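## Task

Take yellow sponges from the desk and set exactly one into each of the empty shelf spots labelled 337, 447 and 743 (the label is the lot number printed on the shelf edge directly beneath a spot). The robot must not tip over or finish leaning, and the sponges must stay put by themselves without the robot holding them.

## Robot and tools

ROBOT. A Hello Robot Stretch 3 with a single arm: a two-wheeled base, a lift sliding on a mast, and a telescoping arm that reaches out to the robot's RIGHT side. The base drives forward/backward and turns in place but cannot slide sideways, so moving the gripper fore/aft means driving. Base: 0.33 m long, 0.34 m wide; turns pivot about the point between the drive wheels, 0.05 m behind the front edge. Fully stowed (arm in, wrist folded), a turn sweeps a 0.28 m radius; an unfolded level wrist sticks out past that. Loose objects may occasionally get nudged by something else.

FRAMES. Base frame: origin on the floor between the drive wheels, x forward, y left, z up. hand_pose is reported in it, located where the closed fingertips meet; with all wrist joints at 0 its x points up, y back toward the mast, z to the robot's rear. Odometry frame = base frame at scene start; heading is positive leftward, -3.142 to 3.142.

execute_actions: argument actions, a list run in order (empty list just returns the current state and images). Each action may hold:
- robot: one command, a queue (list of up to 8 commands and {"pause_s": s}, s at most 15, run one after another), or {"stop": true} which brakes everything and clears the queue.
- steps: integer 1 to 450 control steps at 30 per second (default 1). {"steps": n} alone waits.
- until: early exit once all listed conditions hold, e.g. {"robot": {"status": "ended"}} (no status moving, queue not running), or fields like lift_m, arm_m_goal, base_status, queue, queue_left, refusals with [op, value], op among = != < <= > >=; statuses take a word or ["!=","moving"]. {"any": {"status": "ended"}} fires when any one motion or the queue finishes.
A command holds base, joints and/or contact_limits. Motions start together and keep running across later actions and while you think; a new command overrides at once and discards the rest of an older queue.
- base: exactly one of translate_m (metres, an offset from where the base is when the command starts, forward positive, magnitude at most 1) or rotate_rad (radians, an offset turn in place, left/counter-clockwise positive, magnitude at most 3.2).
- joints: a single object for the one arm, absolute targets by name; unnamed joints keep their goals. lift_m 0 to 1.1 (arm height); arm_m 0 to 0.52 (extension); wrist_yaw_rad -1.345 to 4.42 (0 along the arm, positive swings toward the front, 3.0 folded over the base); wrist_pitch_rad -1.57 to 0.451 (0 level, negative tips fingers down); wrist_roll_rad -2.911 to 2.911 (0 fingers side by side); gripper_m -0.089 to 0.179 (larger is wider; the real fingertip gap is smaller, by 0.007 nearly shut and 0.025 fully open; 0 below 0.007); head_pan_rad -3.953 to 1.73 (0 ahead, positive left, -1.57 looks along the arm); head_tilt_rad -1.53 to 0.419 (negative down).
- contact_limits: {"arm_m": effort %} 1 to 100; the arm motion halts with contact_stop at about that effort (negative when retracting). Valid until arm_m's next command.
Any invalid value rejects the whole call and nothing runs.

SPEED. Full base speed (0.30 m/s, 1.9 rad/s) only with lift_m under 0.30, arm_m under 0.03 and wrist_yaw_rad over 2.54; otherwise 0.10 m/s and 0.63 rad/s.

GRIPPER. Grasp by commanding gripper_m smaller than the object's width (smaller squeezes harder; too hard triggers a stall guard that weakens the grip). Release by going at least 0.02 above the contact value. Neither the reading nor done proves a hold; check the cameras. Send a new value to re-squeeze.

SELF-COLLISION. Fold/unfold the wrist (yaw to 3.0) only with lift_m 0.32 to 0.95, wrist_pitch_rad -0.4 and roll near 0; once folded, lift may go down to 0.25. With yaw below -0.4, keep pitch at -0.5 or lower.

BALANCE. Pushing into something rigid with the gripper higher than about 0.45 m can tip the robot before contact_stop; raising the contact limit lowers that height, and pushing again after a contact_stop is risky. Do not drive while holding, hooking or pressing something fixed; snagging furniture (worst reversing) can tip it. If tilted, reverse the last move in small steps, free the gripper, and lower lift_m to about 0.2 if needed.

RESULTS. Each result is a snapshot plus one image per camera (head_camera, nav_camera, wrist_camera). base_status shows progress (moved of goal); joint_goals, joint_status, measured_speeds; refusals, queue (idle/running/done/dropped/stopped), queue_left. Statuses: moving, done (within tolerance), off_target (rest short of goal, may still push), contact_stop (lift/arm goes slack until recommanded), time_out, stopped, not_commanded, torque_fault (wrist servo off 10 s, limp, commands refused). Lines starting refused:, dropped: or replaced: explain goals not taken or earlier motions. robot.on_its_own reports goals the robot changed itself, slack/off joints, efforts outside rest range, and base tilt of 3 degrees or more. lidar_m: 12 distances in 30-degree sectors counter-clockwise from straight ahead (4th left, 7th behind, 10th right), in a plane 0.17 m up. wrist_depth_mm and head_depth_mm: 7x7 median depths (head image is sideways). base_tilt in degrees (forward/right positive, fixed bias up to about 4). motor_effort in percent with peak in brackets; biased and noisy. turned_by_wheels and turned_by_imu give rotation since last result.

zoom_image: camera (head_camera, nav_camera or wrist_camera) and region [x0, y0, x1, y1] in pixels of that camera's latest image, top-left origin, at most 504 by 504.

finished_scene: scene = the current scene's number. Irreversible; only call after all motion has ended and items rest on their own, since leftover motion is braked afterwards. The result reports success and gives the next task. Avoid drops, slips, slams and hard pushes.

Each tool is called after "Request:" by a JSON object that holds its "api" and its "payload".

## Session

Request:
{"api": "execute_actions", "payload": {"actions": []}}

Scene clock: 0.00 s.
robot.base_odometry: x=+0.000 y=+0.000 heading=+0.000 (m, m, rad; robot's odometry frame)
robot.turned_by_wheels: +0.000 (rad since the last result)
robot.turned_by_imu: +0.000 (rad since the last result)
robot.base_tilt: forward=+0.1 right=-1.0 (deg)
robot.lidar_m: 0.80 1.22 2.37 1.50 1.20 1.10 1.69 1.93 1.92 0.93 0.75 0.73
robot.head_depth_mm: 692 693 691 695 694 693 694 / 747 748 746 746 744 745 746 / 819 806 813 817 822 818 819 / 876 878 874 878 879 876 876 / 1005 969 963 960 963 963 965 / 1689 1064 1065 1064 1065 1067 1068 / 1867 1201 1192 1197 1184 1190 1188
robot.base_status: not_commanded
robot.joint_positions: lift_m=+0.467 arm_m=-0.003 wrist_yaw_rad=+2.810 wrist_pitch_rad=-0.356 wrist_roll_rad=-0.007 gripper_m=+0.037 head_pan_rad=+0.017 head_tilt_rad=-0.005
robot.joint_goals: lift_m=+0.467 arm_m=-0.003 wrist_yaw_rad=+2.810 wrist_pitch_rad=-0.356 wrist_roll_rad=-0.007 gripper_m=+0.037 head_pan_rad=+0.017 head_tilt_rad=-0.005
robot.joint_status: lift_m=not_commanded arm_m=not_commanded wrist_yaw_rad=not_commanded wrist_pitch_rad=not_commanded wrist_roll_rad=not_commanded gripper_m=not_commanded head_pan_rad=not_commanded head_tilt_rad=not_commanded
robot.measured_speeds: translate_m=+0.000 rotate_rad=+0.000 lift_m=+0.000 arm_m=+0.000 wrist_yaw_rad=+0.000 wrist_pitch_rad=+0.000 wrist_roll_rad=+0.000 head_pan_rad=+0.000 head_tilt_rad=+0.000
robot: refusals=0 queue=idle queue_left=0
robot.motor_effort: left_wheel=+0 right_wheel=+0 lift_m=+31 arm_m=-1 wrist_yaw_rad=+0 wrist_pitch_rad=+5 wrist_roll_rad=+0 gripper_m=+0 head_pan_rad=+0 head_tilt_rad=+1 (%)
robot.hand_pose: x=+0.0542 y=+0.0771 z=+0.4940 quat_wxyz=(+0.238, +0.704, +0.010, +0.669) (m; robot's base frame)
robot.wrist_depth_mm: - - - - - - - / - - - - - - - / - - - - - - - / - - - - - - - / 856 - 853 890 912 920 933 / 713 - 717 738 716 753 760 / 611 613 616 629 640 651 630
pictures: head_camera (sideways: a quarter turn clockwise sets it upright), nav_camera (sideways: a quarter turn counterclockwise sets it upright), wrist_camera
Images, in order (width x height): head_camera 896x504, nav_camera 672x504, wrist_camera 644x364.

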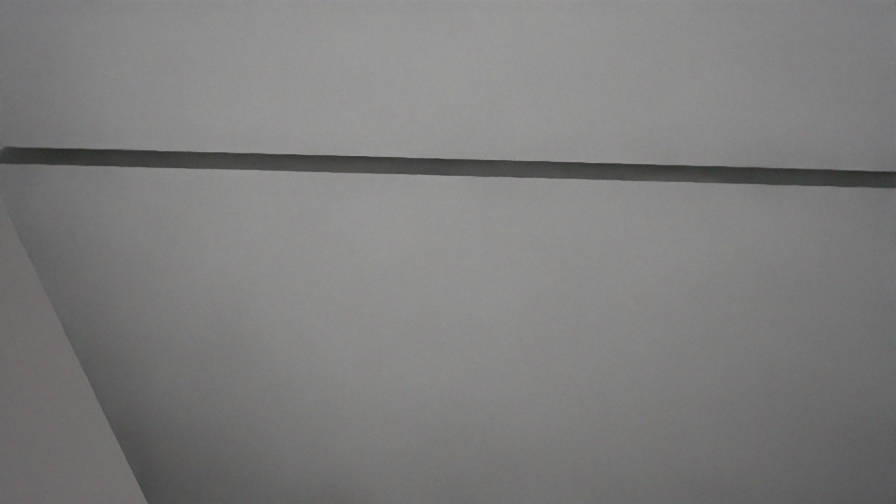

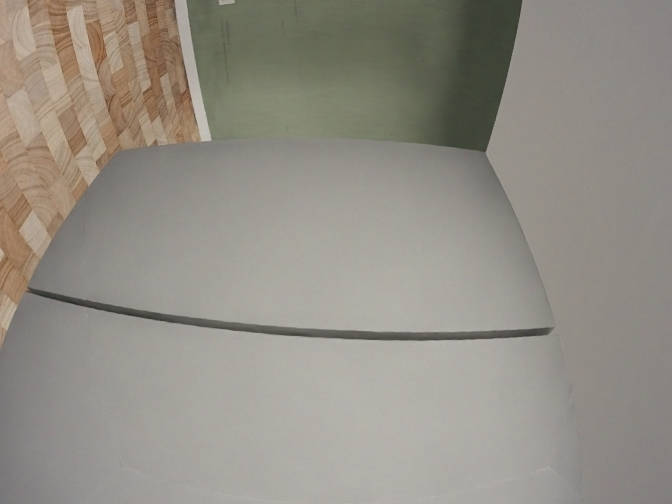

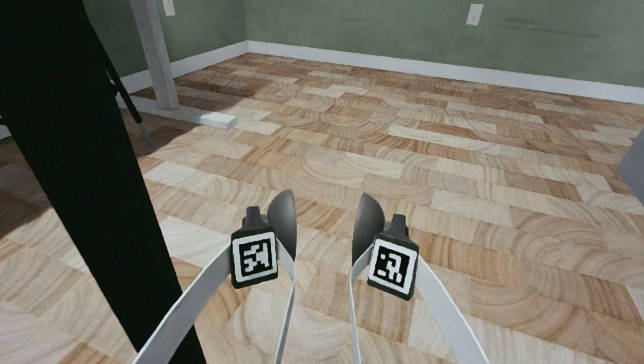

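Request:
{"api": "execute_actions", "payload": {"actions": [{"robot":[{"base":{"rotate_rad":-0.66}},{"base":{"translate_m":-0.3},"joints":{"head_tilt_rad":-0.4,"lift_m":0.82,"wrist_pitch_rad":-0.1,"wrist_yaw_rad":0,"gripper_m":0.179}},{"base":{"rotate_rad":-1.57}}],"steps":450,"until":{"robot":{"status":"ended"}}}]}}

Scene clock: 19.57 s.
robot.base_odometry: x=-0.237 y=+0.184 heading=-2.230 (m, m, rad; robot's odometry frame)
robot.turned_by_wheels: -2.230 (rad since the last result)
robot.turned_by_imu: -2.228 (rad since the last result)
robot.base_tilt: forward=+0.0 right=-1.0 (deg)
robot.lidar_m: 1.92 1.47 1.08 1.04 1.08 1.47 2.36 0.97 0.70 0.80 0.81 1.75
robot.head_depth_mm: 1946 2094 2159 2128 2150 1673 1346 / 1949 2104 2248 2418 2165 1662 1347 / 1975 2110 2277 2475 2138 1672 1338 / 1912 2066 1975 2206 2175 1666 1333 / 1936 2117 2274 2483 2166 1644 1335 / 1956 2114 2274 2495 2177 1651 1335 / 1947 2122 2260 2448 2154 1636 1330
robot.base_status: done (rotate_rad -1.5699 of -1.5700)
robot.joint_positions: lift_m=+0.820 arm_m=-0.003 wrist_yaw_rad=+0.002 wrist_pitch_rad=-0.120 wrist_roll_rad=-0.007 gripper_m=+0.179 head_pan_rad=+0.017 head_tilt_rad=-0.395
robot.joint_goals: lift_m=+0.820 arm_m=-0.003 wrist_yaw_rad=+0.000 wrist_pitch_rad=-0.100 wrist_roll_rad=-0.007 gripper_m=+0.179 head_pan_rad=+0.017 head_tilt_rad=-0.400
robot.joint_status: lift_m=done arm_m=not_commanded wrist_yaw_rad=done wrist_pitch_rad=done wrist_roll_rad=not_commanded gripper_m=done head_pan_rad=not_commanded head_tilt_rad=done
robot.measured_speeds: translate_m=+0.000 rotate_rad=+0.000 lift_m=+0.000 arm_m=+0.000 wrist_yaw_rad=+0.000 wrist_pitch_rad=+0.000 wrist_roll_rad=+0.000 head_pan_rad=+0.000 head_tilt_rad=+0.000
robot: refusals=0 queue=done queue_left=0
robot.motor_effort: left_wheel=+3(10) right_wheel=-2(4) lift_m=+41(43) arm_m=-1(1) wrist_yaw_rad=-1(3) wrist_pitch_rad=+6(7) wrist_roll_rad=+0(0) gripper_m=+1(86) head_pan_rad=+0(0) head_tilt_rad=-3(17) (%)
robot.hand_pose: x=-0.0210 y=-0.3936 z=+0.9037 quat_wxyz=(+0.709, +0.043, -0.703, -0.042) (m; robot's base frame)
robot.wrist_depth_mm: 943 931 924 911 883 897 882 / - - 971 981 970 946 946 / - - - - - - 984 / - - 716 749 793 802 861 / - 510 506 528 525 594 574 / - 366 389 390 367 418 427 / 307 310 315 324 326 333 327
pictures: head_camera (sideways: a quarter turn clockwise sets it upright), nav_camera (sideways: a quarter turn counterclockwise sets it upright), wrist_camera
Images, in order (width x height): head_camera 896x504, nav_camera 672x504, wrist_camera 644x364.

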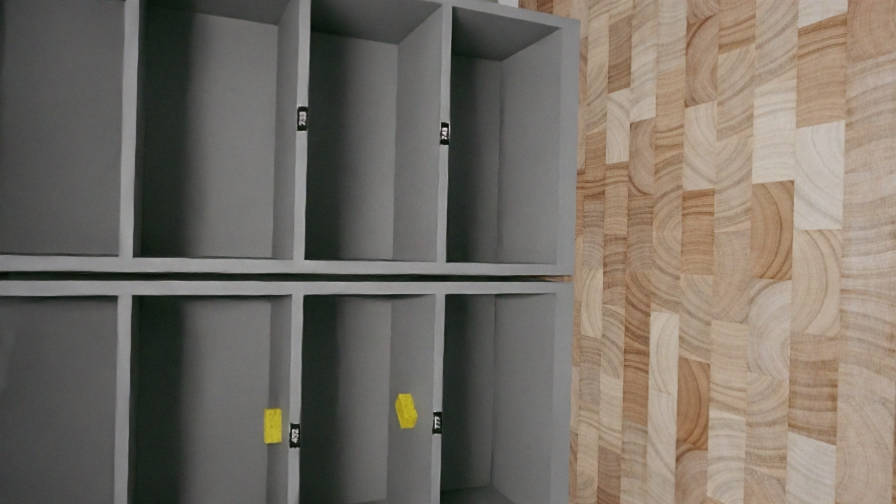

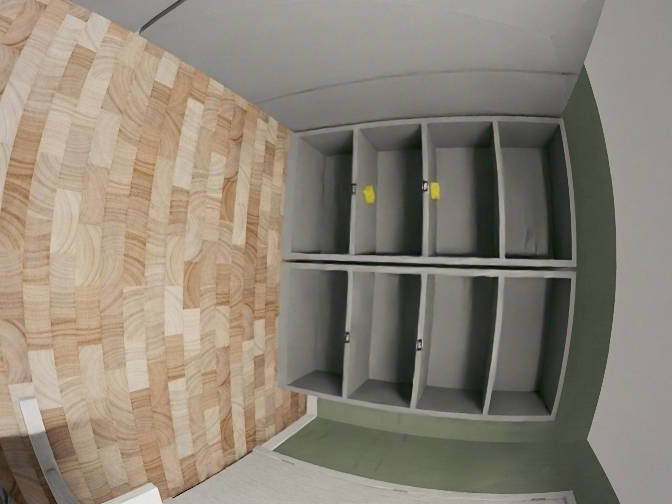

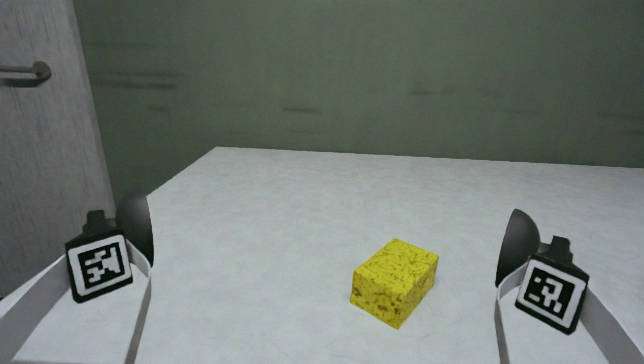

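Request:
{"api": "execute_actions", "payload": {"actions": [{"robot":[{"base":{"translate_m":0.02},"joints":{"arm_m":0.19,"wrist_yaw_rad":-0.4,"lift_m":0.75,"head_pan_rad":-2.2,"head_tilt_rad":-0.8}},{"joints":{"lift_m":0.68}}],"steps":450,"until":{"robot":{"status":"ended"}}}]}}

Scene clock: 26.70 s.
robot.base_odometry: x=-0.249 y=+0.168 heading=-2.230 (m, m, rad; robot's odometry frame)
robot.turned_by_wheels: +0.000 (rad since the last result)
robot.turned_by_imu: +0.000 (rad since the last result)
robot.base_tilt: forward=+0.2 right=-1.0 (deg)
robot.lidar_m: 1.90 1.47 1.08 1.04 1.07 1.47 2.38 0.99 0.72 0.80 1.30 1.75
robot.head_depth_mm: 1658 1307 1009 1767 1486 1273 1105 / 1526 1283 975 1677 1488 1263 1132 / 1419 1298 967 1403 1475 1266 - / 1309 1295 976 827 1438 1321 1080 / 1226 1284 965 780 1466 1228 1109 / 1148 1225 967 798 - 1233 1103 / 1078 1167 960 736 - 1232 1100
robot.base_status: done (translate_m +0.0200 of +0.0200)
robot.joint_positions: lift_m=+0.680 arm_m=+0.190 wrist_yaw_rad=-0.398 wrist_pitch_rad=-0.120 wrist_roll_rad=-0.007 gripper_m=+0.179 head_pan_rad=-2.193 head_tilt_rad=-0.790
robot.joint_goals: lift_m=+0.680 arm_m=+0.190 wrist_yaw_rad=-0.400 wrist_pitch_rad=-0.100 wrist_roll_rad=-0.007 gripper_m=+0.179 head_pan_rad=-2.200 head_tilt_rad=-0.800
robot.joint_status: lift_m=done arm_m=done wrist_yaw_rad=done wrist_pitch_rad=done wrist_roll_rad=not_commanded gripper_m=done head_pan_rad=done head_tilt_rad=done
robot.measured_speeds: translate_m=+0.000 rotate_rad=+0.000 lift_m=+0.000 arm_m=+0.000 wrist_yaw_rad=+0.000 wrist_pitch_rad=+0.000 wrist_roll_rad=+0.000 head_pan_rad=+0.000 head_tilt_rad=+0.000
robot: refusals=0 queue=done queue_left=0
robot.motor_effort: left_wheel=+3(9) right_wheel=-1(1) lift_m=+20(39) arm_m=+6(6) wrist_yaw_rad=+0(3) wrist_pitch_rad=+7(7) wrist_roll_rad=+0(0) gripper_m=+1(0) head_pan_rad=-2(26) head_tilt_rad=-4(19) (%)
robot.hand_pose: x=-0.1190 y=-0.5663 z=+0.7647 quat_wxyz=(+0.686, -0.097, -0.697, -0.182) (m; robot's base frame)
robot.wrist_depth_mm: 621 675 752 787 886 - - / 660 712 783 844 966 - - / 508 549 584 615 661 712 772 / 316 326 333 342 360 377 358 / 228 235 232 150 219 268 261 / - 169 171 121 172 189 196 / 141 143 140 128 145 153 149
pictures: head_camera (sideways: a quarter turn clockwise sets it upright), nav_camera (sideways: a quarter turn counterclockwise sets it upright), wrist_camera
Images, in order (width x height): head_camera 896x504, nav_camera 672x504, wrist_camera 644x364.

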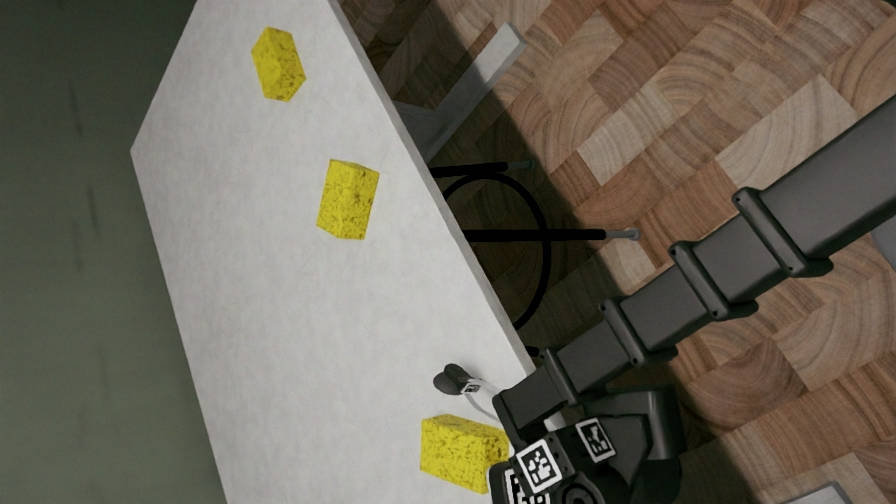

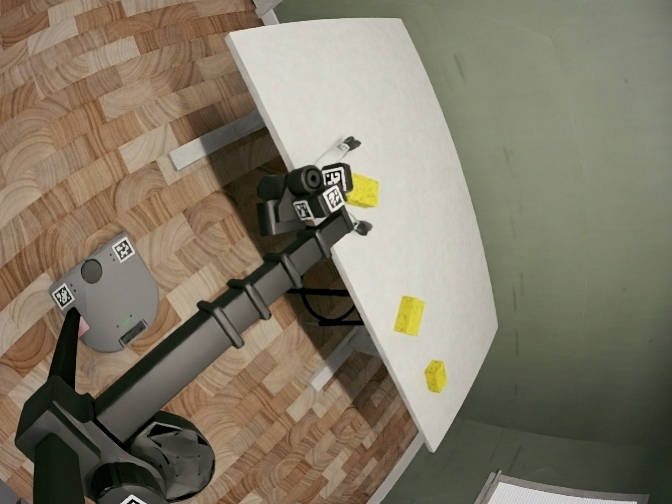

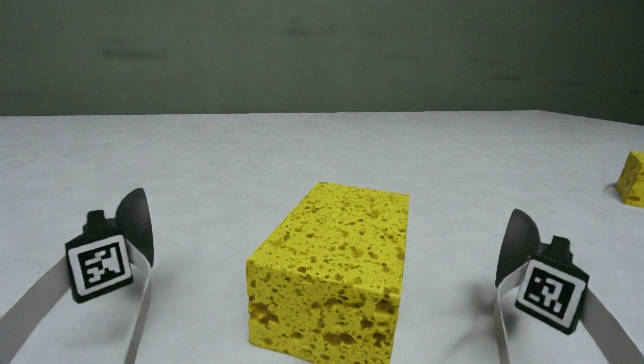

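Request:
{"api": "execute_actions", "payload": {"actions": [{"robot":[{"joints":{"lift_m":0.662}},{"joints":{"gripper_m":0.028}},{"joints":{"lift_m":0.72}},{"joints":{"arm_m":0,"wrist_yaw_rad":0}}],"steps":450,"until":{"robot":{"status":"ended"}}}]}}

Scene clock: 35.80 s.
robot.base_odometry: x=-0.249 y=+0.168 heading=-2.230 (m, m, rad; robot's odometry frame)
robot.turned_by_wheels: +0.000 (rad since the last result)
robot.turned_by_imu: +0.000 (rad since the last result)
robot.base_tilt: forward=+0.1 right=-1.0 (deg)
robot.lidar_m: 1.89 1.47 1.08 1.04 1.08 1.47 2.38 0.99 0.72 0.80 1.30 1.75
robot.head_depth_mm: 1677 1311 1016 1766 1479 1271 1105 / 1543 1294 977 1672 1485 1270 1143 / 1413 1291 974 1406 1470 1293 - / 1315 1296 971 823 1435 - - / 1216 1282 967 778 1439 1333 - / 1154 1228 966 775 1402 1317 - / 1081 1169 963 773 543 - 1086
robot.base_status: done (translate_m +0.0200 of +0.0200)
robot.joint_positions: lift_m=+0.720 arm_m=+0.000 wrist_yaw_rad=-0.002 wrist_pitch_rad=-0.120 wrist_roll_rad=-0.007 gripper_m=+0.029 head_pan_rad=-2.193 head_tilt_rad=-0.790
robot.joint_goals: lift_m=+0.720 arm_m=+0.000 wrist_yaw_rad=+0.000 wrist_pitch_rad=-0.100 wrist_roll_rad=-0.007 gripper_m=+0.028 head_pan_rad=-2.200 head_tilt_rad=-0.800
robot.joint_status: lift_m=done arm_m=done wrist_yaw_rad=done wrist_pitch_rad=done wrist_roll_rad=not_commanded gripper_m=done head_pan_rad=done head_tilt_rad=done
robot.measured_speeds: translate_m=+0.000 rotate_rad=+0.000 lift_m=+0.000 arm_m=+0.000 wrist_yaw_rad=+0.000 wrist_pitch_rad=+0.000 wrist_roll_rad=+0.000 head_pan_rad=+0.000 head_tilt_rad=+0.000
robot: refusals=0 queue=done queue_left=0
robot.motor_effort: left_wheel=+2(2) right_wheel=-1(1) lift_m=+41(38) arm_m=-7(8) wrist_yaw_rad=+2(1) wrist_pitch_rad=+6(7) wrist_roll_rad=+0(0) gripper_m=-21(93) head_pan_rad=-3(2) head_tilt_rad=-4(3) (%)
robot.hand_pose: x=-0.0219 y=-0.3969 z=+0.8037 quat_wxyz=(+0.709, +0.042, -0.703, -0.043) (m; robot's base frame)
robot.wrist_depth_mm: 923 942 948 944 962 904 891 / 966 - - - 972 942 949 / - - 784 823 885 956 986 / - 428 445 164 439 498 525 / 295 301 123 117 132 336 343 / 252 248 135 121 240 254 260 / - - - - - - 481
pictures: head_camera (sideways: a quarter turn clockwise sets it upright), nav_camera (sideways: a quarter turn counterclockwise sets it upright), wrist_camera
Images, in order (width x height): head_camera 896x504, nav_camera 672x504, wrist_camera 644x364.

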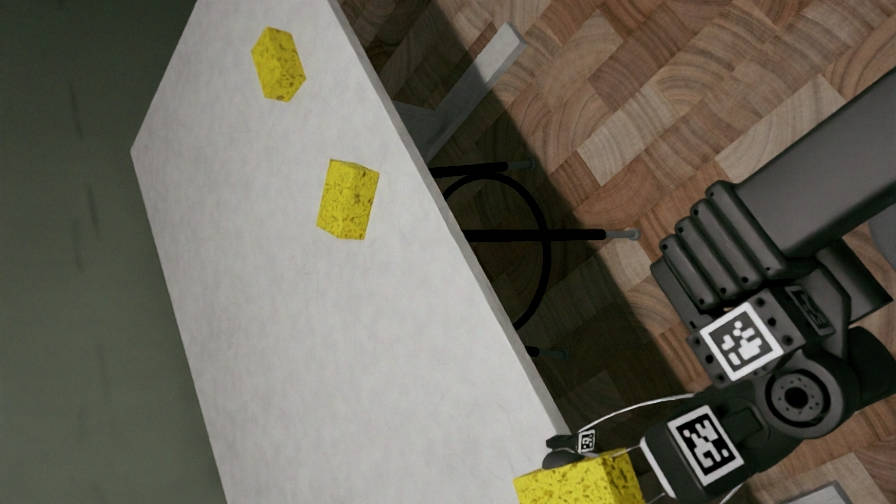

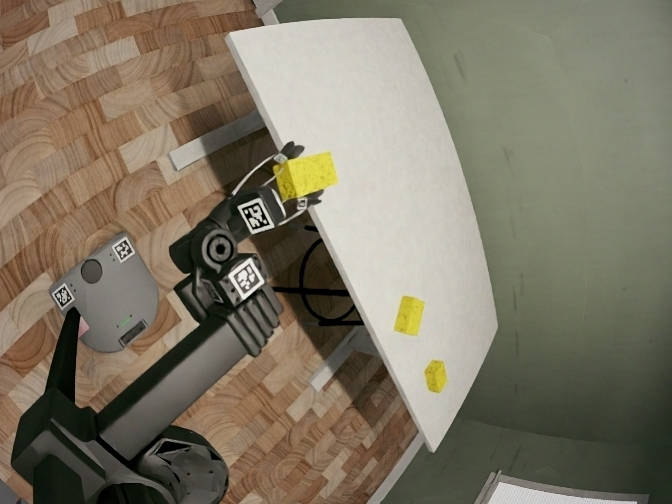

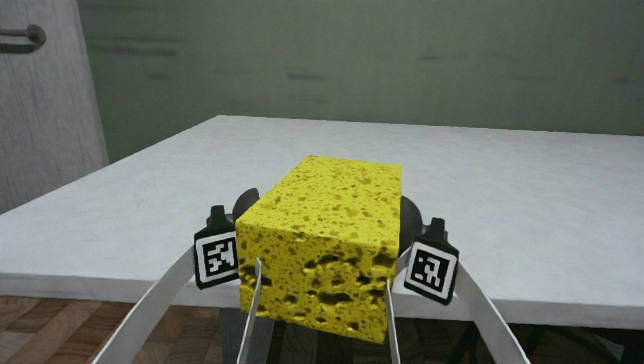

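Request:
{"api": "execute_actions", "payload": {"actions": [{"robot":[{"base":{"translate_m":0.6}},{"base":{"translate_m":0.6},"joints":{"lift_m":0.42,"head_pan_rad":-1.57}},{"base":{"rotate_rad":1.565}},{"base":{"translate_m":-0.34}}],"steps":450,"until":{"robot":{"status":"ended"}}},{"steps":450,"until":{"robot":{"status":"ended"}}}]}}

Scene clock: 60.60 s.
robot.base_odometry: x=-1.252 y=-0.571 heading=-0.665 (m, m, rad; robot's odometry frame)
robot.turned_by_wheels: +1.565 (rad since the last result)
robot.turned_by_imu: +1.568 (rad since the last result)
robot.base_tilt: forward=+0.1 right=-1.0 (deg)
robot.lidar_m: 1.37 1.42 1.94 1.66 1.31 0.94 0.90 0.93 0.84 1.15 0.79 1.42
robot.head_depth_mm: 935 754 1213 1071 1361 1274 1109 / 930 751 1241 1066 1402 1267 1126 / 936 749 1249 1069 1402 1274 1143 / 937 742 1256 1065 1389 1194 1088 / 934 741 1240 1066 1386 1262 1104 / 926 737 1236 1060 1392 1249 1108 / 922 734 1102 1029 1237 1258 1102
robot.base_status: done (translate_m -0.3400 of -0.3400)
robot.joint_positions: lift_m=+0.420 arm_m=+0.000 wrist_yaw_rad=-0.002 wrist_pitch_rad=-0.120 wrist_roll_rad=-0.007 gripper_m=+0.029 head_pan_rad=-1.577 head_tilt_rad=-0.790
robot.joint_goals: lift_m=+0.420 arm_m=+0.000 wrist_yaw_rad=+0.000 wrist_pitch_rad=-0.100 wrist_roll_rad=-0.007 gripper_m=+0.028 head_pan_rad=-1.570 head_tilt_rad=-0.800
robot.joint_status: lift_m=done arm_m=done wrist_yaw_rad=done wrist_pitch_rad=done wrist_roll_rad=not_commanded gripper_m=done head_pan_rad=done head_tilt_rad=done
robot.measured_speeds: translate_m=+0.000 rotate_rad=+0.000 lift_m=+0.000 arm_m=+0.000 wrist_yaw_rad=+0.000 wrist_pitch_rad=+0.000 wrist_roll_rad=+0.000 head_pan_rad=+0.000 head_tilt_rad=+0.000
robot: refusals=0 queue=done queue_left=0
robot.motor_effort: left_wheel=-2(10) right_wheel=+1(3) lift_m=+20(40) arm_m=-7(7) wrist_yaw_rad=+2(1) wrist_pitch_rad=+7(6) wrist_roll_rad=+0(0) gripper_m=-20(20) head_pan_rad=+2(24) head_tilt_rad=-4(3) (%)
robot.hand_pose: x=-0.0219 y=-0.3969 z=+0.5047 quat_wxyz=(+0.709, +0.042, -0.703, -0.043) (m; robot's base frame)
robot.wrist_depth_mm: 445 635 820 820 814 800 541 / 462 560 865 849 847 764 537 / 482 611 923 911 933 451 475 / 509 662 - 164 985 819 523 / 544 674 123 117 133 786 539 / 616 633 135 120 701 722 587 / 628 638 624 620 626 634 713
pictures: head_camera (sideways: a quarter turn clockwise sets it upright), nav_camera (sideways: a quarter turn counterclockwise sets it upright), wrist_camera
Images, in order (width x height): head_camera 896x504, nav_camera 672x504, wrist_camera 644x364.

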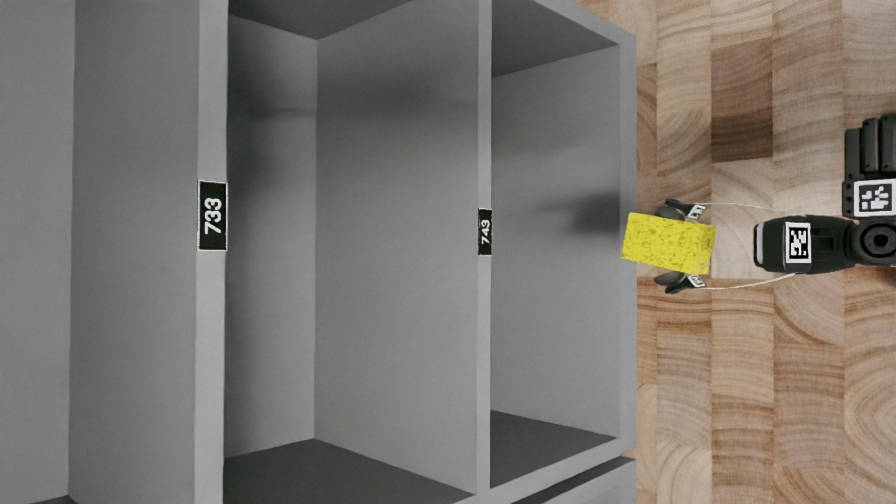

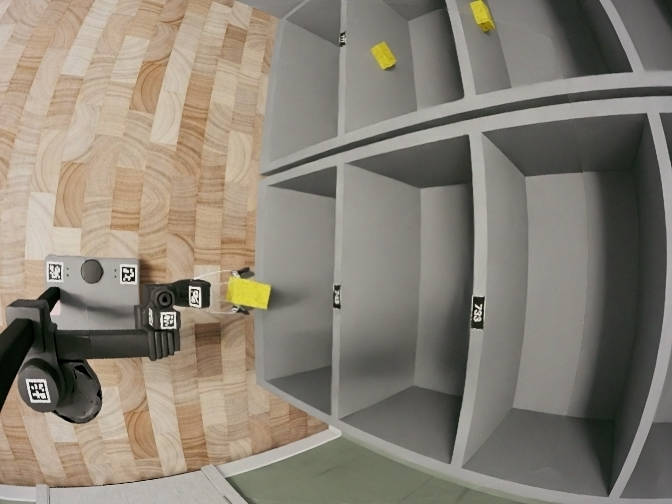

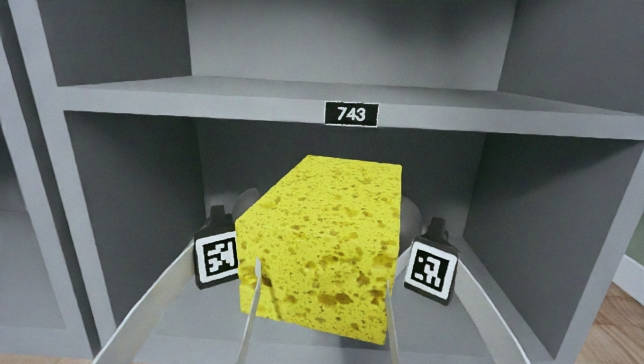

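Request:
{"api": "execute_actions", "payload": {"actions": [{"robot":[{"base":{"translate_m":-0.03},"joints":{"lift_m":0.51}},{"joints":{"arm_m":0.42}},{"joints":{"lift_m":0.478}},{"joints":{"gripper_m":0.12}},{"joints":{"arm_m":0}},{"base":{"translate_m":0.44},"joints":{"wrist_yaw_rad":2.6,"lift_m":0.28,"gripper_m":0.05,"head_pan_rad":-2.1}}],"steps":450,"until":{"robot":{"status":"ended"}}},{"steps":450,"until":{"robot":{"status":"ended"}}}]}}

Request:
{"api": "execute_actions", "payload": {"actions": [{"robot":[{"base":{"rotate_rad":-1.57}},{"base":{"translate_m":-1.0}},{"base":{"translate_m":-0.4}},{"base":{"translate_m":-0.46},"joints":{"lift_m":0.77,"wrist_yaw_rad":0.85,"gripper_m":0.179,"head_pan_rad":-1.5}},{"joints":{"arm_m":0.3}}],"steps":450,"until":{"robot":{"status":"ended"}}},{"steps":450,"until":{"robot":{"status":"ended"}}}]}}

Scene clock: 82.00 s.
robot.base_odometry: x=-0.929 y=-0.824 heading=-0.665 (m, m, rad; robot's odometry frame)
robot.turned_by_wheels: +0.000 (rad since the last result)
robot.turned_by_imu: +0.003 (rad since the last result)
robot.base_tilt: forward=+0.2 right=-1.1 (deg)
robot.lidar_m: 0.96 1.00 1.36 3.55 1.31 1.35 1.31 1.12 1.19 0.70 1.19 1.00
robot.head_depth_mm: 946 1063 1249 1716 1479 1265 1113 / 1017 1192 1251 1528 1471 1272 1109 / 1009 1365 1294 1575 1455 1271 1111 / 1002 1300 1292 1536 1427 1273 1128 / 998 781 1285 1092 1374 1271 1129 / 961 740 1234 1054 1374 1256 1110 / 918 699 1201 1022 1123 1228 1103
robot.base_status: done (translate_m +0.4400 of +0.4400)
robot.joint_positions: lift_m=+0.280 arm_m=+0.000 wrist_yaw_rad=+2.598 wrist_pitch_rad=-0.119 wrist_roll_rad=-0.007 gripper_m=+0.050 head_pan_rad=-2.093 head_tilt_rad=-0.790
robot.joint_goals: lift_m=+0.280 arm_m=+0.000 wrist_yaw_rad=+2.600 wrist_pitch_rad=-0.100 wrist_roll_rad=-0.007 gripper_m=+0.050 head_pan_rad=-2.100 head_tilt_rad=-0.800
robot.joint_status: lift_m=done arm_m=done wrist_yaw_rad=done wrist_pitch_rad=done wrist_roll_rad=not_commanded gripper_m=done head_pan_rad=done head_tilt_rad=done
robot.measured_speeds: translate_m=+0.000 rotate_rad=+0.000 lift_m=+0.000 arm_m=+0.000 wrist_yaw_rad=+0.000 wrist_pitch_rad=+0.000 wrist_roll_rad=+0.000 head_pan_rad=+0.000 head_tilt_rad=+0.000
robot: refusals=0 queue=done queue_left=0
robot.motor_effort: left_wheel=-3(11) right_wheel=+1(7) lift_m=+20(39) arm_m=-6(4) wrist_yaw_rad=+2(4) wrist_pitch_rad=+6(7) wrist_roll_rad=+0(0) gripper_m=+0(81) head_pan_rad=-2(23) head_tilt_rad=-3(4) (%)
robot.hand_pose: x=+0.1088 y=+0.0699 z=+0.3647 quat_wxyz=(+0.231, +0.689, -0.148, +0.671) (m; robot's base frame)
robot.wrist_depth_mm: - - - - - 956 746 / - - - - - 909 751 / - - - - - 940 773 / - - - - - - 763 / 819 858 902 866 990 945 806 / 650 657 635 682 648 721 708 / 519 537 541 540 558 567 572
pictures: head_camera (sideways: a quarter turn clockwise sets it upright), nav_camera (sideways: a quarter turn counterclockwise sets it upright), wrist_camera
Images, in order (width x height): head_camera 896x504, nav_camera 672x504, wrist_camera 644x364.

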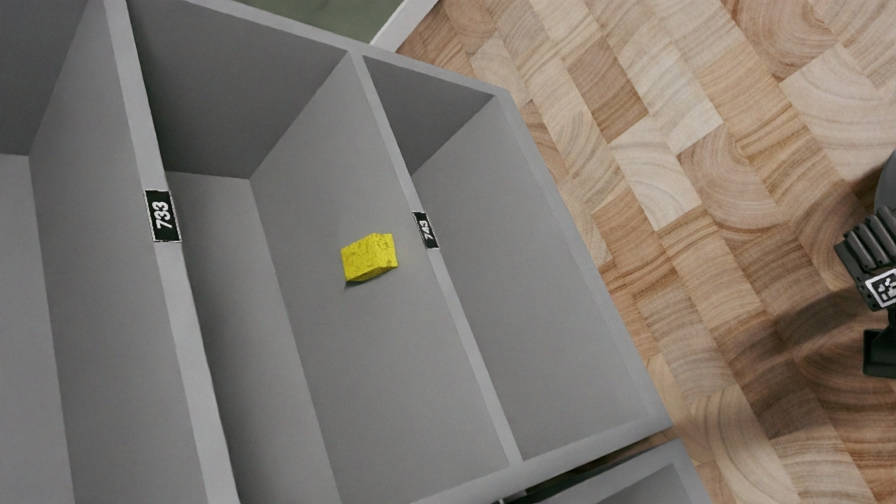

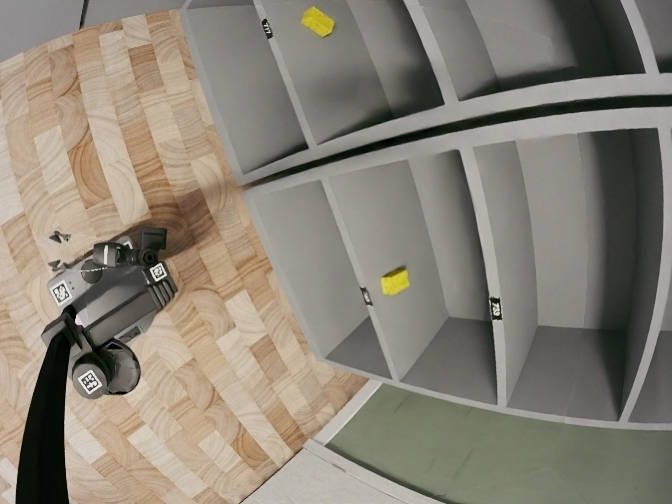

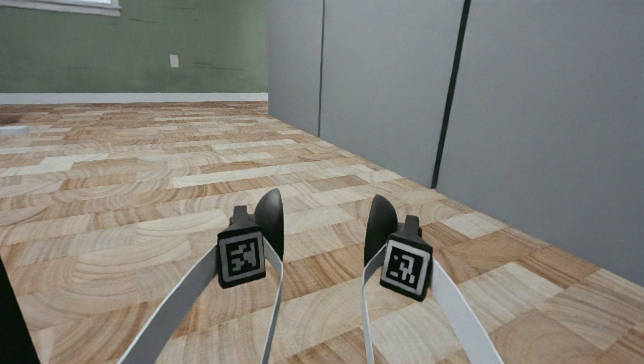

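Scene clock: 101.63 s.
robot.base_odometry: x=+0.217 y=+0.641 heading=-2.235 (m, m, rad; robot's odometry frame)
robot.turned_by_wheels: -1.570 (rad since the last result)
robot.turned_by_imu: -1.575 (rad since the last result)
robot.base_tilt: forward=+0.2 right=-1.0 (deg)
robot.lidar_m: 2.55 1.38 1.01 0.97 1.00 1.80 1.73 1.79 0.95 0.73 0.64 1.20
robot.head_depth_mm: 1090 1200 979 787 - - - / 1097 1210 1053 747 1454 1273 1107 / 1111 1225 1010 749 1440 1255 1111 / 1108 1234 1008 755 1477 1268 1111 / 1127 1221 968 779 1393 1261 1107 / 1135 1221 959 777 1456 1251 1101 / 1134 1235 961 795 1460 1257 1099
robot.base_status: done (translate_m -0.4600 of -0.4600)
robot.joint_positions: lift_m=+0.770 arm_m=+0.300 wrist_yaw_rad=+0.851 wrist_pitch_rad=-0.119 wrist_roll_rad=-0.007 gripper_m=+0.179 head_pan_rad=-1.507 head_tilt_rad=-0.791
robot.joint_goals: lift_m=+0.770 arm_m=+0.300 wrist_yaw_rad=+0.850 wrist_pitch_rad=-0.100 wrist_roll_rad=-0.007 gripper_m=+0.179 head_pan_rad=-1.500 head_tilt_rad=-0.800
robot.joint_status: lift_m=done arm_m=done wrist_yaw_rad=done wrist_pitch_rad=done wrist_roll_rad=not_commanded gripper_m=done head_pan_rad=done head_tilt_rad=done
robot.measured_speeds: translate_m=+0.000 rotate_rad=+0.000 lift_m=+0.000 arm_m=+0.000 wrist_yaw_rad=+0.000 wrist_pitch_rad=+0.000 wrist_roll_rad=+0.000 head_pan_rad=+0.000 head_tilt_rad=+0.000
robot: refusals=0 queue=done queue_left=0
robot.motor_effort: left_wheel=+2(15) right_wheel=-2(6) lift_m=+41(47) arm_m=+6(7) wrist_yaw_rad=+0(1) wrist_pitch_rad=+6(6) wrist_roll_rad=+0(0) gripper_m=+0(83) head_pan_rad=+2(25) head_tilt_rad=-4(4) (%)
robot.hand_pose: x=+0.1677 y=-0.6104 z=+0.8538 quat_wxyz=(+0.663, +0.329, -0.623, +0.254) (m; robot's base frame)
robot.wrist_depth_mm: - - - - 922 715 609 / - - - - 983 732 607 / - - - - 913 755 644 / - 564 582 602 628 648 618 / - 410 404 416 421 464 446 / - 307 310 318 325 330 338 / - 265 253 222 221 264 260
pictures: head_camera (sideways: a quarter turn clockwise sets it upright), nav_camera (sideways: a quarter turn counterclockwise sets it upright), wrist_camera
Images, in order (width x height): head_camera 896x504, nav_camera 672x504, wrist_camera 644x364.

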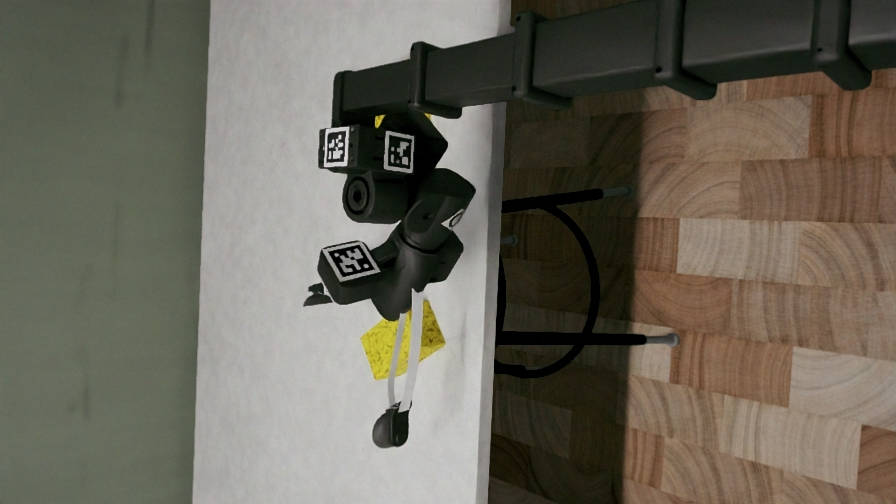

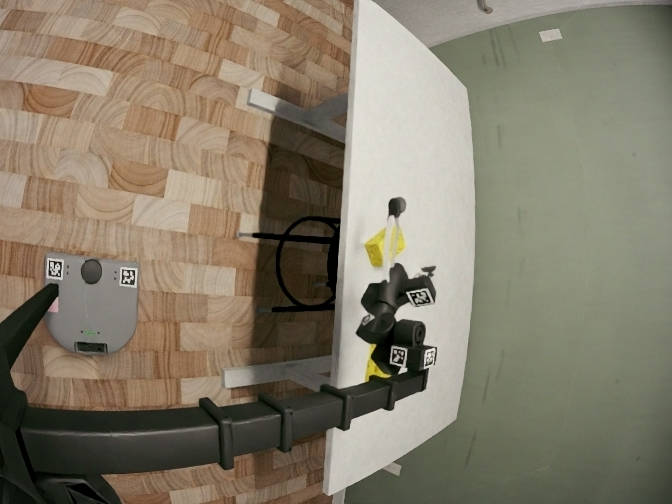

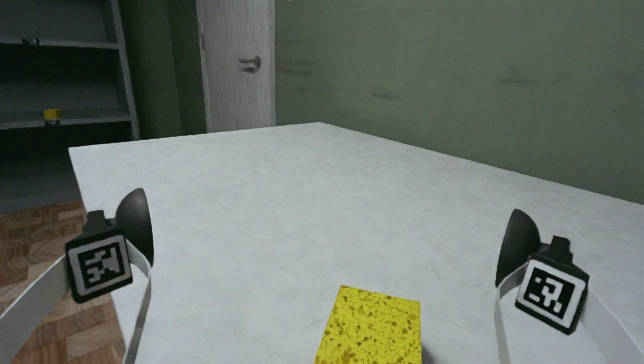

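Request:
{"api": "execute_actions", "payload": {"actions": [{"robot":[{"joints":{"wrist_yaw_rad":0.75,"arm_m":0.305}},{"joints":{"lift_m":0.68}}],"steps":450,"until":{"robot":{"status":"ended"}}}]}}

Scene clock: 107.70 s.
robot.base_odometry: x=+0.217 y=+0.641 heading=-2.235 (m, m, rad; robot's odometry frame)
robot.turned_by_wheels: +0.000 (rad since the last result)
robot.turned_by_imu: +0.000 (rad since the last result)
robot.base_tilt: forward=+0.2 right=-1.0 (deg)
robot.lidar_m: 2.55 1.38 1.01 0.97 1.00 1.79 1.73 1.80 0.95 0.73 0.64 1.20
robot.head_depth_mm: 1093 1207 980 786 1420 1277 - / 1103 1218 975 785 - 1266 1113 / 1106 1220 974 - 1441 1269 1110 / 1119 1225 966 - 1463 1265 1112 / 1124 1216 967 777 1403 1262 1106 / 1133 1229 962 800 1464 1263 1108 / 1137 1234 962 796 1456 1265 1101
robot.base_status: done (translate_m -0.4600 of -0.4600)
robot.joint_positions: lift_m=+0.680 arm_m=+0.305 wrist_yaw_rad=+0.753 wrist_pitch_rad=-0.119 wrist_roll_rad=-0.007 gripper_m=+0.179 head_pan_rad=-1.507 head_tilt_rad=-0.791
robot.joint_goals: lift_m=+0.680 arm_m=+0.305 wrist_yaw_rad=+0.750 wrist_pitch_rad=-0.100 wrist_roll_rad=-0.007 gripper_m=+0.179 head_pan_rad=-1.500 head_tilt_rad=-0.800
robot.joint_status: lift_m=done arm_m=done wrist_yaw_rad=done wrist_pitch_rad=done wrist_roll_rad=not_commanded gripper_m=done head_pan_rad=done head_tilt_rad=done
robot.measured_speeds: translate_m=+0.000 rotate_rad=+0.000 lift_m=+0.000 arm_m=+0.000 wrist_yaw_rad=+0.000 wrist_pitch_rad=+0.000 wrist_roll_rad=+0.000 head_pan_rad=+0.000 head_tilt_rad=+0.000
robot: refusals=0 queue=done queue_left=0
robot.motor_effort: left_wheel=+2(2) right_wheel=-1(2) lift_m=+20(37) arm_m=+6(8) wrist_yaw_rad=-2(1) wrist_pitch_rad=+6(6) wrist_roll_rad=+0(0) gripper_m=+1(0) head_pan_rad=+3(2) head_tilt_rad=-4(4) (%)
robot.hand_pose: x=+0.1505 y=-0.6332 z=+0.7648 quat_wxyz=(+0.675, +0.298, -0.638, +0.221) (m; robot's base frame)
robot.wrist_depth_mm: - - - - 834 664 572 / - - - - 850 706 593 / 527 554 579 604 660 670 597 / 335 321 332 336 358 374 388 / 243 236 231 149 230 265 258 / - 169 163 123 178 187 195 / 150 143 139 131 144 153 149
pictures: head_camera (sideways: a quarter turn clockwise sets it upright), nav_camera (sideways: a quarter turn counterclockwise sets it upright), wrist_camera
Images, in order (width x height): head_camera 896x504, nav_camera 672x504, wrist_camera 644x364.

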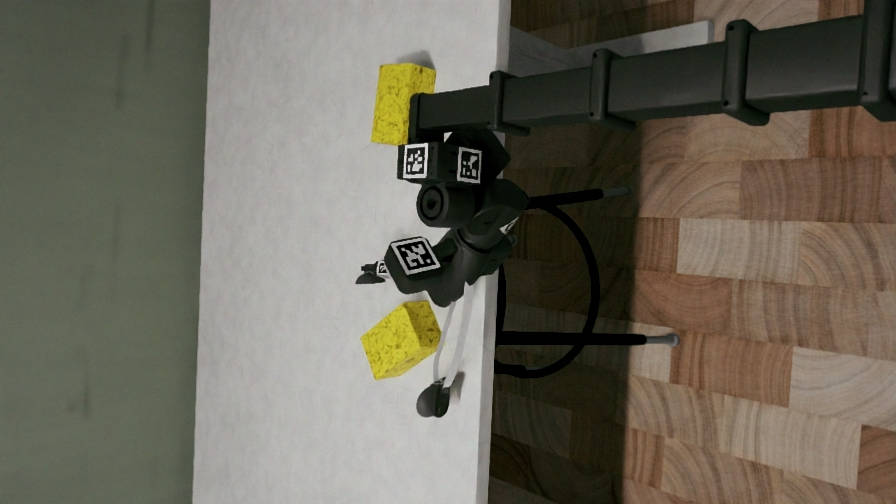

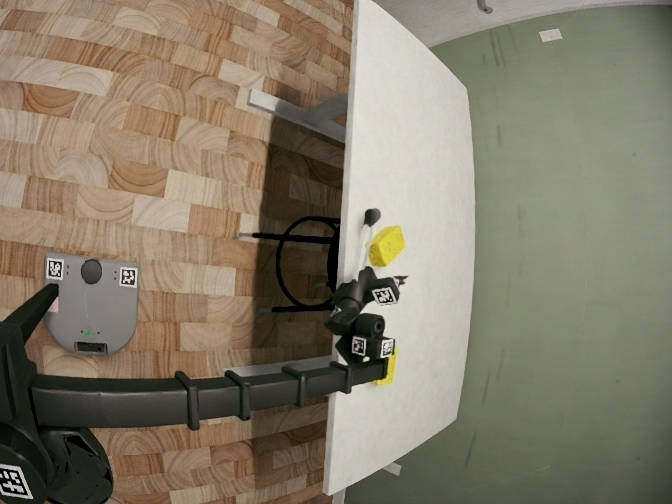

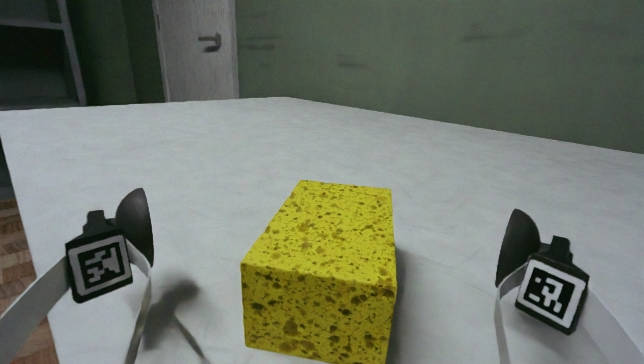

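Request:
{"api": "execute_actions", "payload": {"actions": [{"robot":[{"joints":{"lift_m":0.662}},{"joints":{"gripper_m":0.028}},{"joints":{"lift_m":0.72}},{"joints":{"arm_m":0}},{"base":{"rotate_rad":2.67},"joints":{"wrist_yaw_rad":2.6,"lift_m":0.28,"head_pan_rad":-0.55,"head_tilt_rad":-0.5}},{"base":{"translate_m":1.0}},{"base":{"translate_m":0.355}},{"base":{"rotate_rad":-1.11}}],"steps":450,"until":{"robot":{"status":"ended"}}},{"steps":450,"until":{"robot":{"status":"ended"}}}]}}

Scene clock: 135.37 s.
robot.base_odometry: x=+1.446 y=+1.212 heading=-0.675 (m, m, rad; robot's odometry frame)
robot.turned_by_wheels: +1.560 (rad since the last result)
robot.turned_by_imu: +1.572 (rad since the last result)
robot.base_tilt: forward=+0.0 right=-1.2 (deg)
robot.lidar_m: 1.81 0.75 0.55 0.53 0.55 0.75 1.94 1.67 2.14 1.38 0.60 0.69
robot.head_depth_mm: 501 532 564 609 681 839 1100 / 561 601 642 690 745 822 947 / 636 683 742 809 887 983 1104 / 739 800 880 971 1097 1236 1240 / 1669 1807 1974 2190 1879 1492 1242 / 1568 1699 1875 2059 1882 1490 1240 / 1503 1619 1745 1927 1870 1495 1235
robot.base_status: done (rotate_rad -1.1099 of -1.1100)
robot.joint_positions: lift_m=+0.280 arm_m=+0.000 wrist_yaw_rad=+2.598 wrist_pitch_rad=-0.119 wrist_roll_rad=-0.008 gripper_m=+0.029 head_pan_rad=-0.557 head_tilt_rad=-0.506
robot.joint_goals: lift_m=+0.280 arm_m=+0.000 wrist_yaw_rad=+2.600 wrist_pitch_rad=-0.100 wrist_roll_rad=-0.008 gripper_m=+0.028 head_pan_rad=-0.550 head_tilt_rad=-0.500
robot.joint_status: lift_m=done arm_m=done wrist_yaw_rad=done wrist_pitch_rad=done wrist_roll_rad=not_commanded gripper_m=done head_pan_rad=done head_tilt_rad=done
robot.measured_speeds: translate_m=+0.000 rotate_rad=+0.000 lift_m=+0.000 arm_m=+0.000 wrist_yaw_rad=+0.000 wrist_pitch_rad=+0.000 wrist_roll_rad=+0.000 head_pan_rad=+0.000 head_tilt_rad=+0.000
robot: refusals=0 queue=done queue_left=0
robot.motor_effort: left_wheel=+2(14) right_wheel=-2(5) lift_m=+20(40) arm_m=-6(6) wrist_yaw_rad=+2(4) wrist_pitch_rad=+6(6) wrist_roll_rad=+0(0) gripper_m=-18(89) head_pan_rad=+2(26) head_tilt_rad=+2(16) (%)
robot.hand_pose: x=+0.1088 y=+0.0699 z=+0.3648 quat_wxyz=(+0.231, +0.688, -0.148, +0.672) (m; robot's base frame)
robot.wrist_depth_mm: 431 478 542 616 729 867 - / 455 496 568 656 761 941 - / 471 520 593 695 846 - - / 494 548 638 186 892 - - / 511 578 137 126 146 932 966 / 529 582 603 130 629 715 748 / 520 524 530 507 547 573 570
pictures: head_camera (sideways: a quarter turn clockwise sets it upright), nav_camera (sideways: a quarter turn counterclockwise sets it upright), wrist_camera
Images, in order (width x height): head_camera 896x504, nav_camera 672x504, wrist_camera 644x364.

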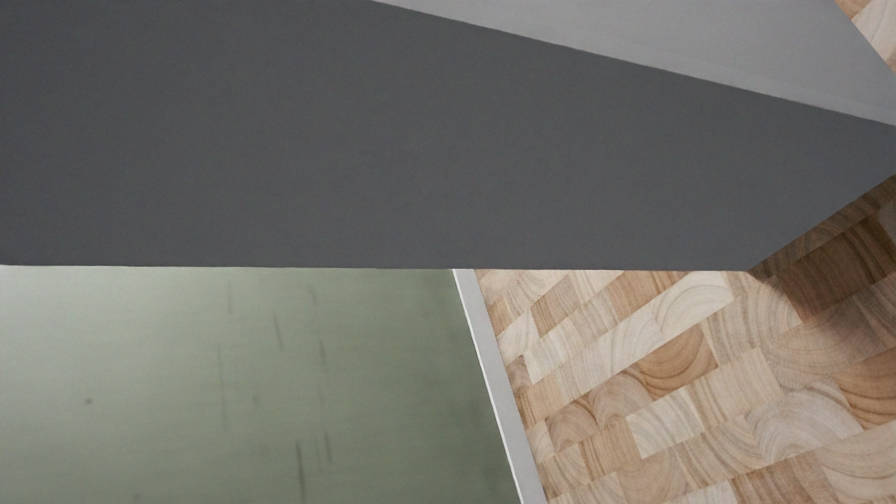

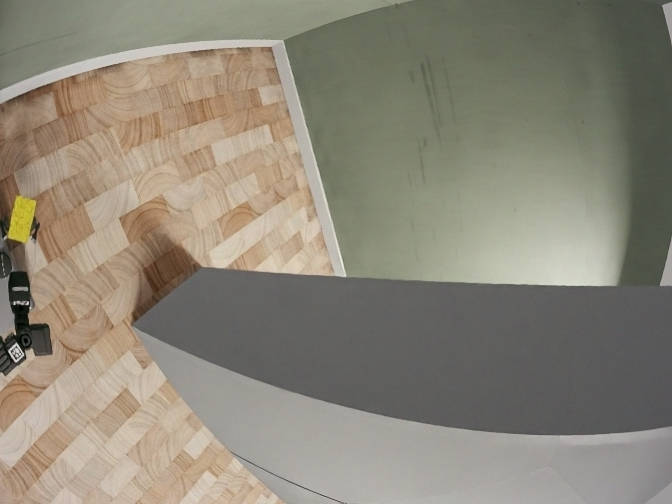

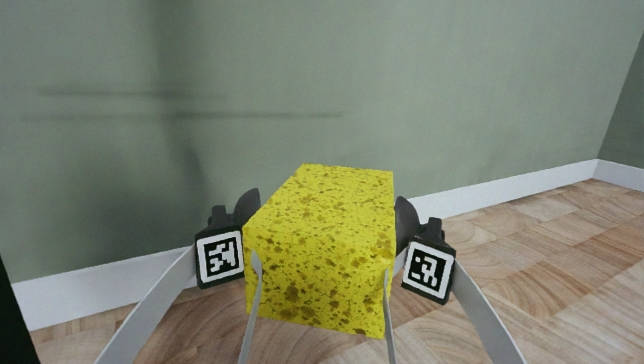

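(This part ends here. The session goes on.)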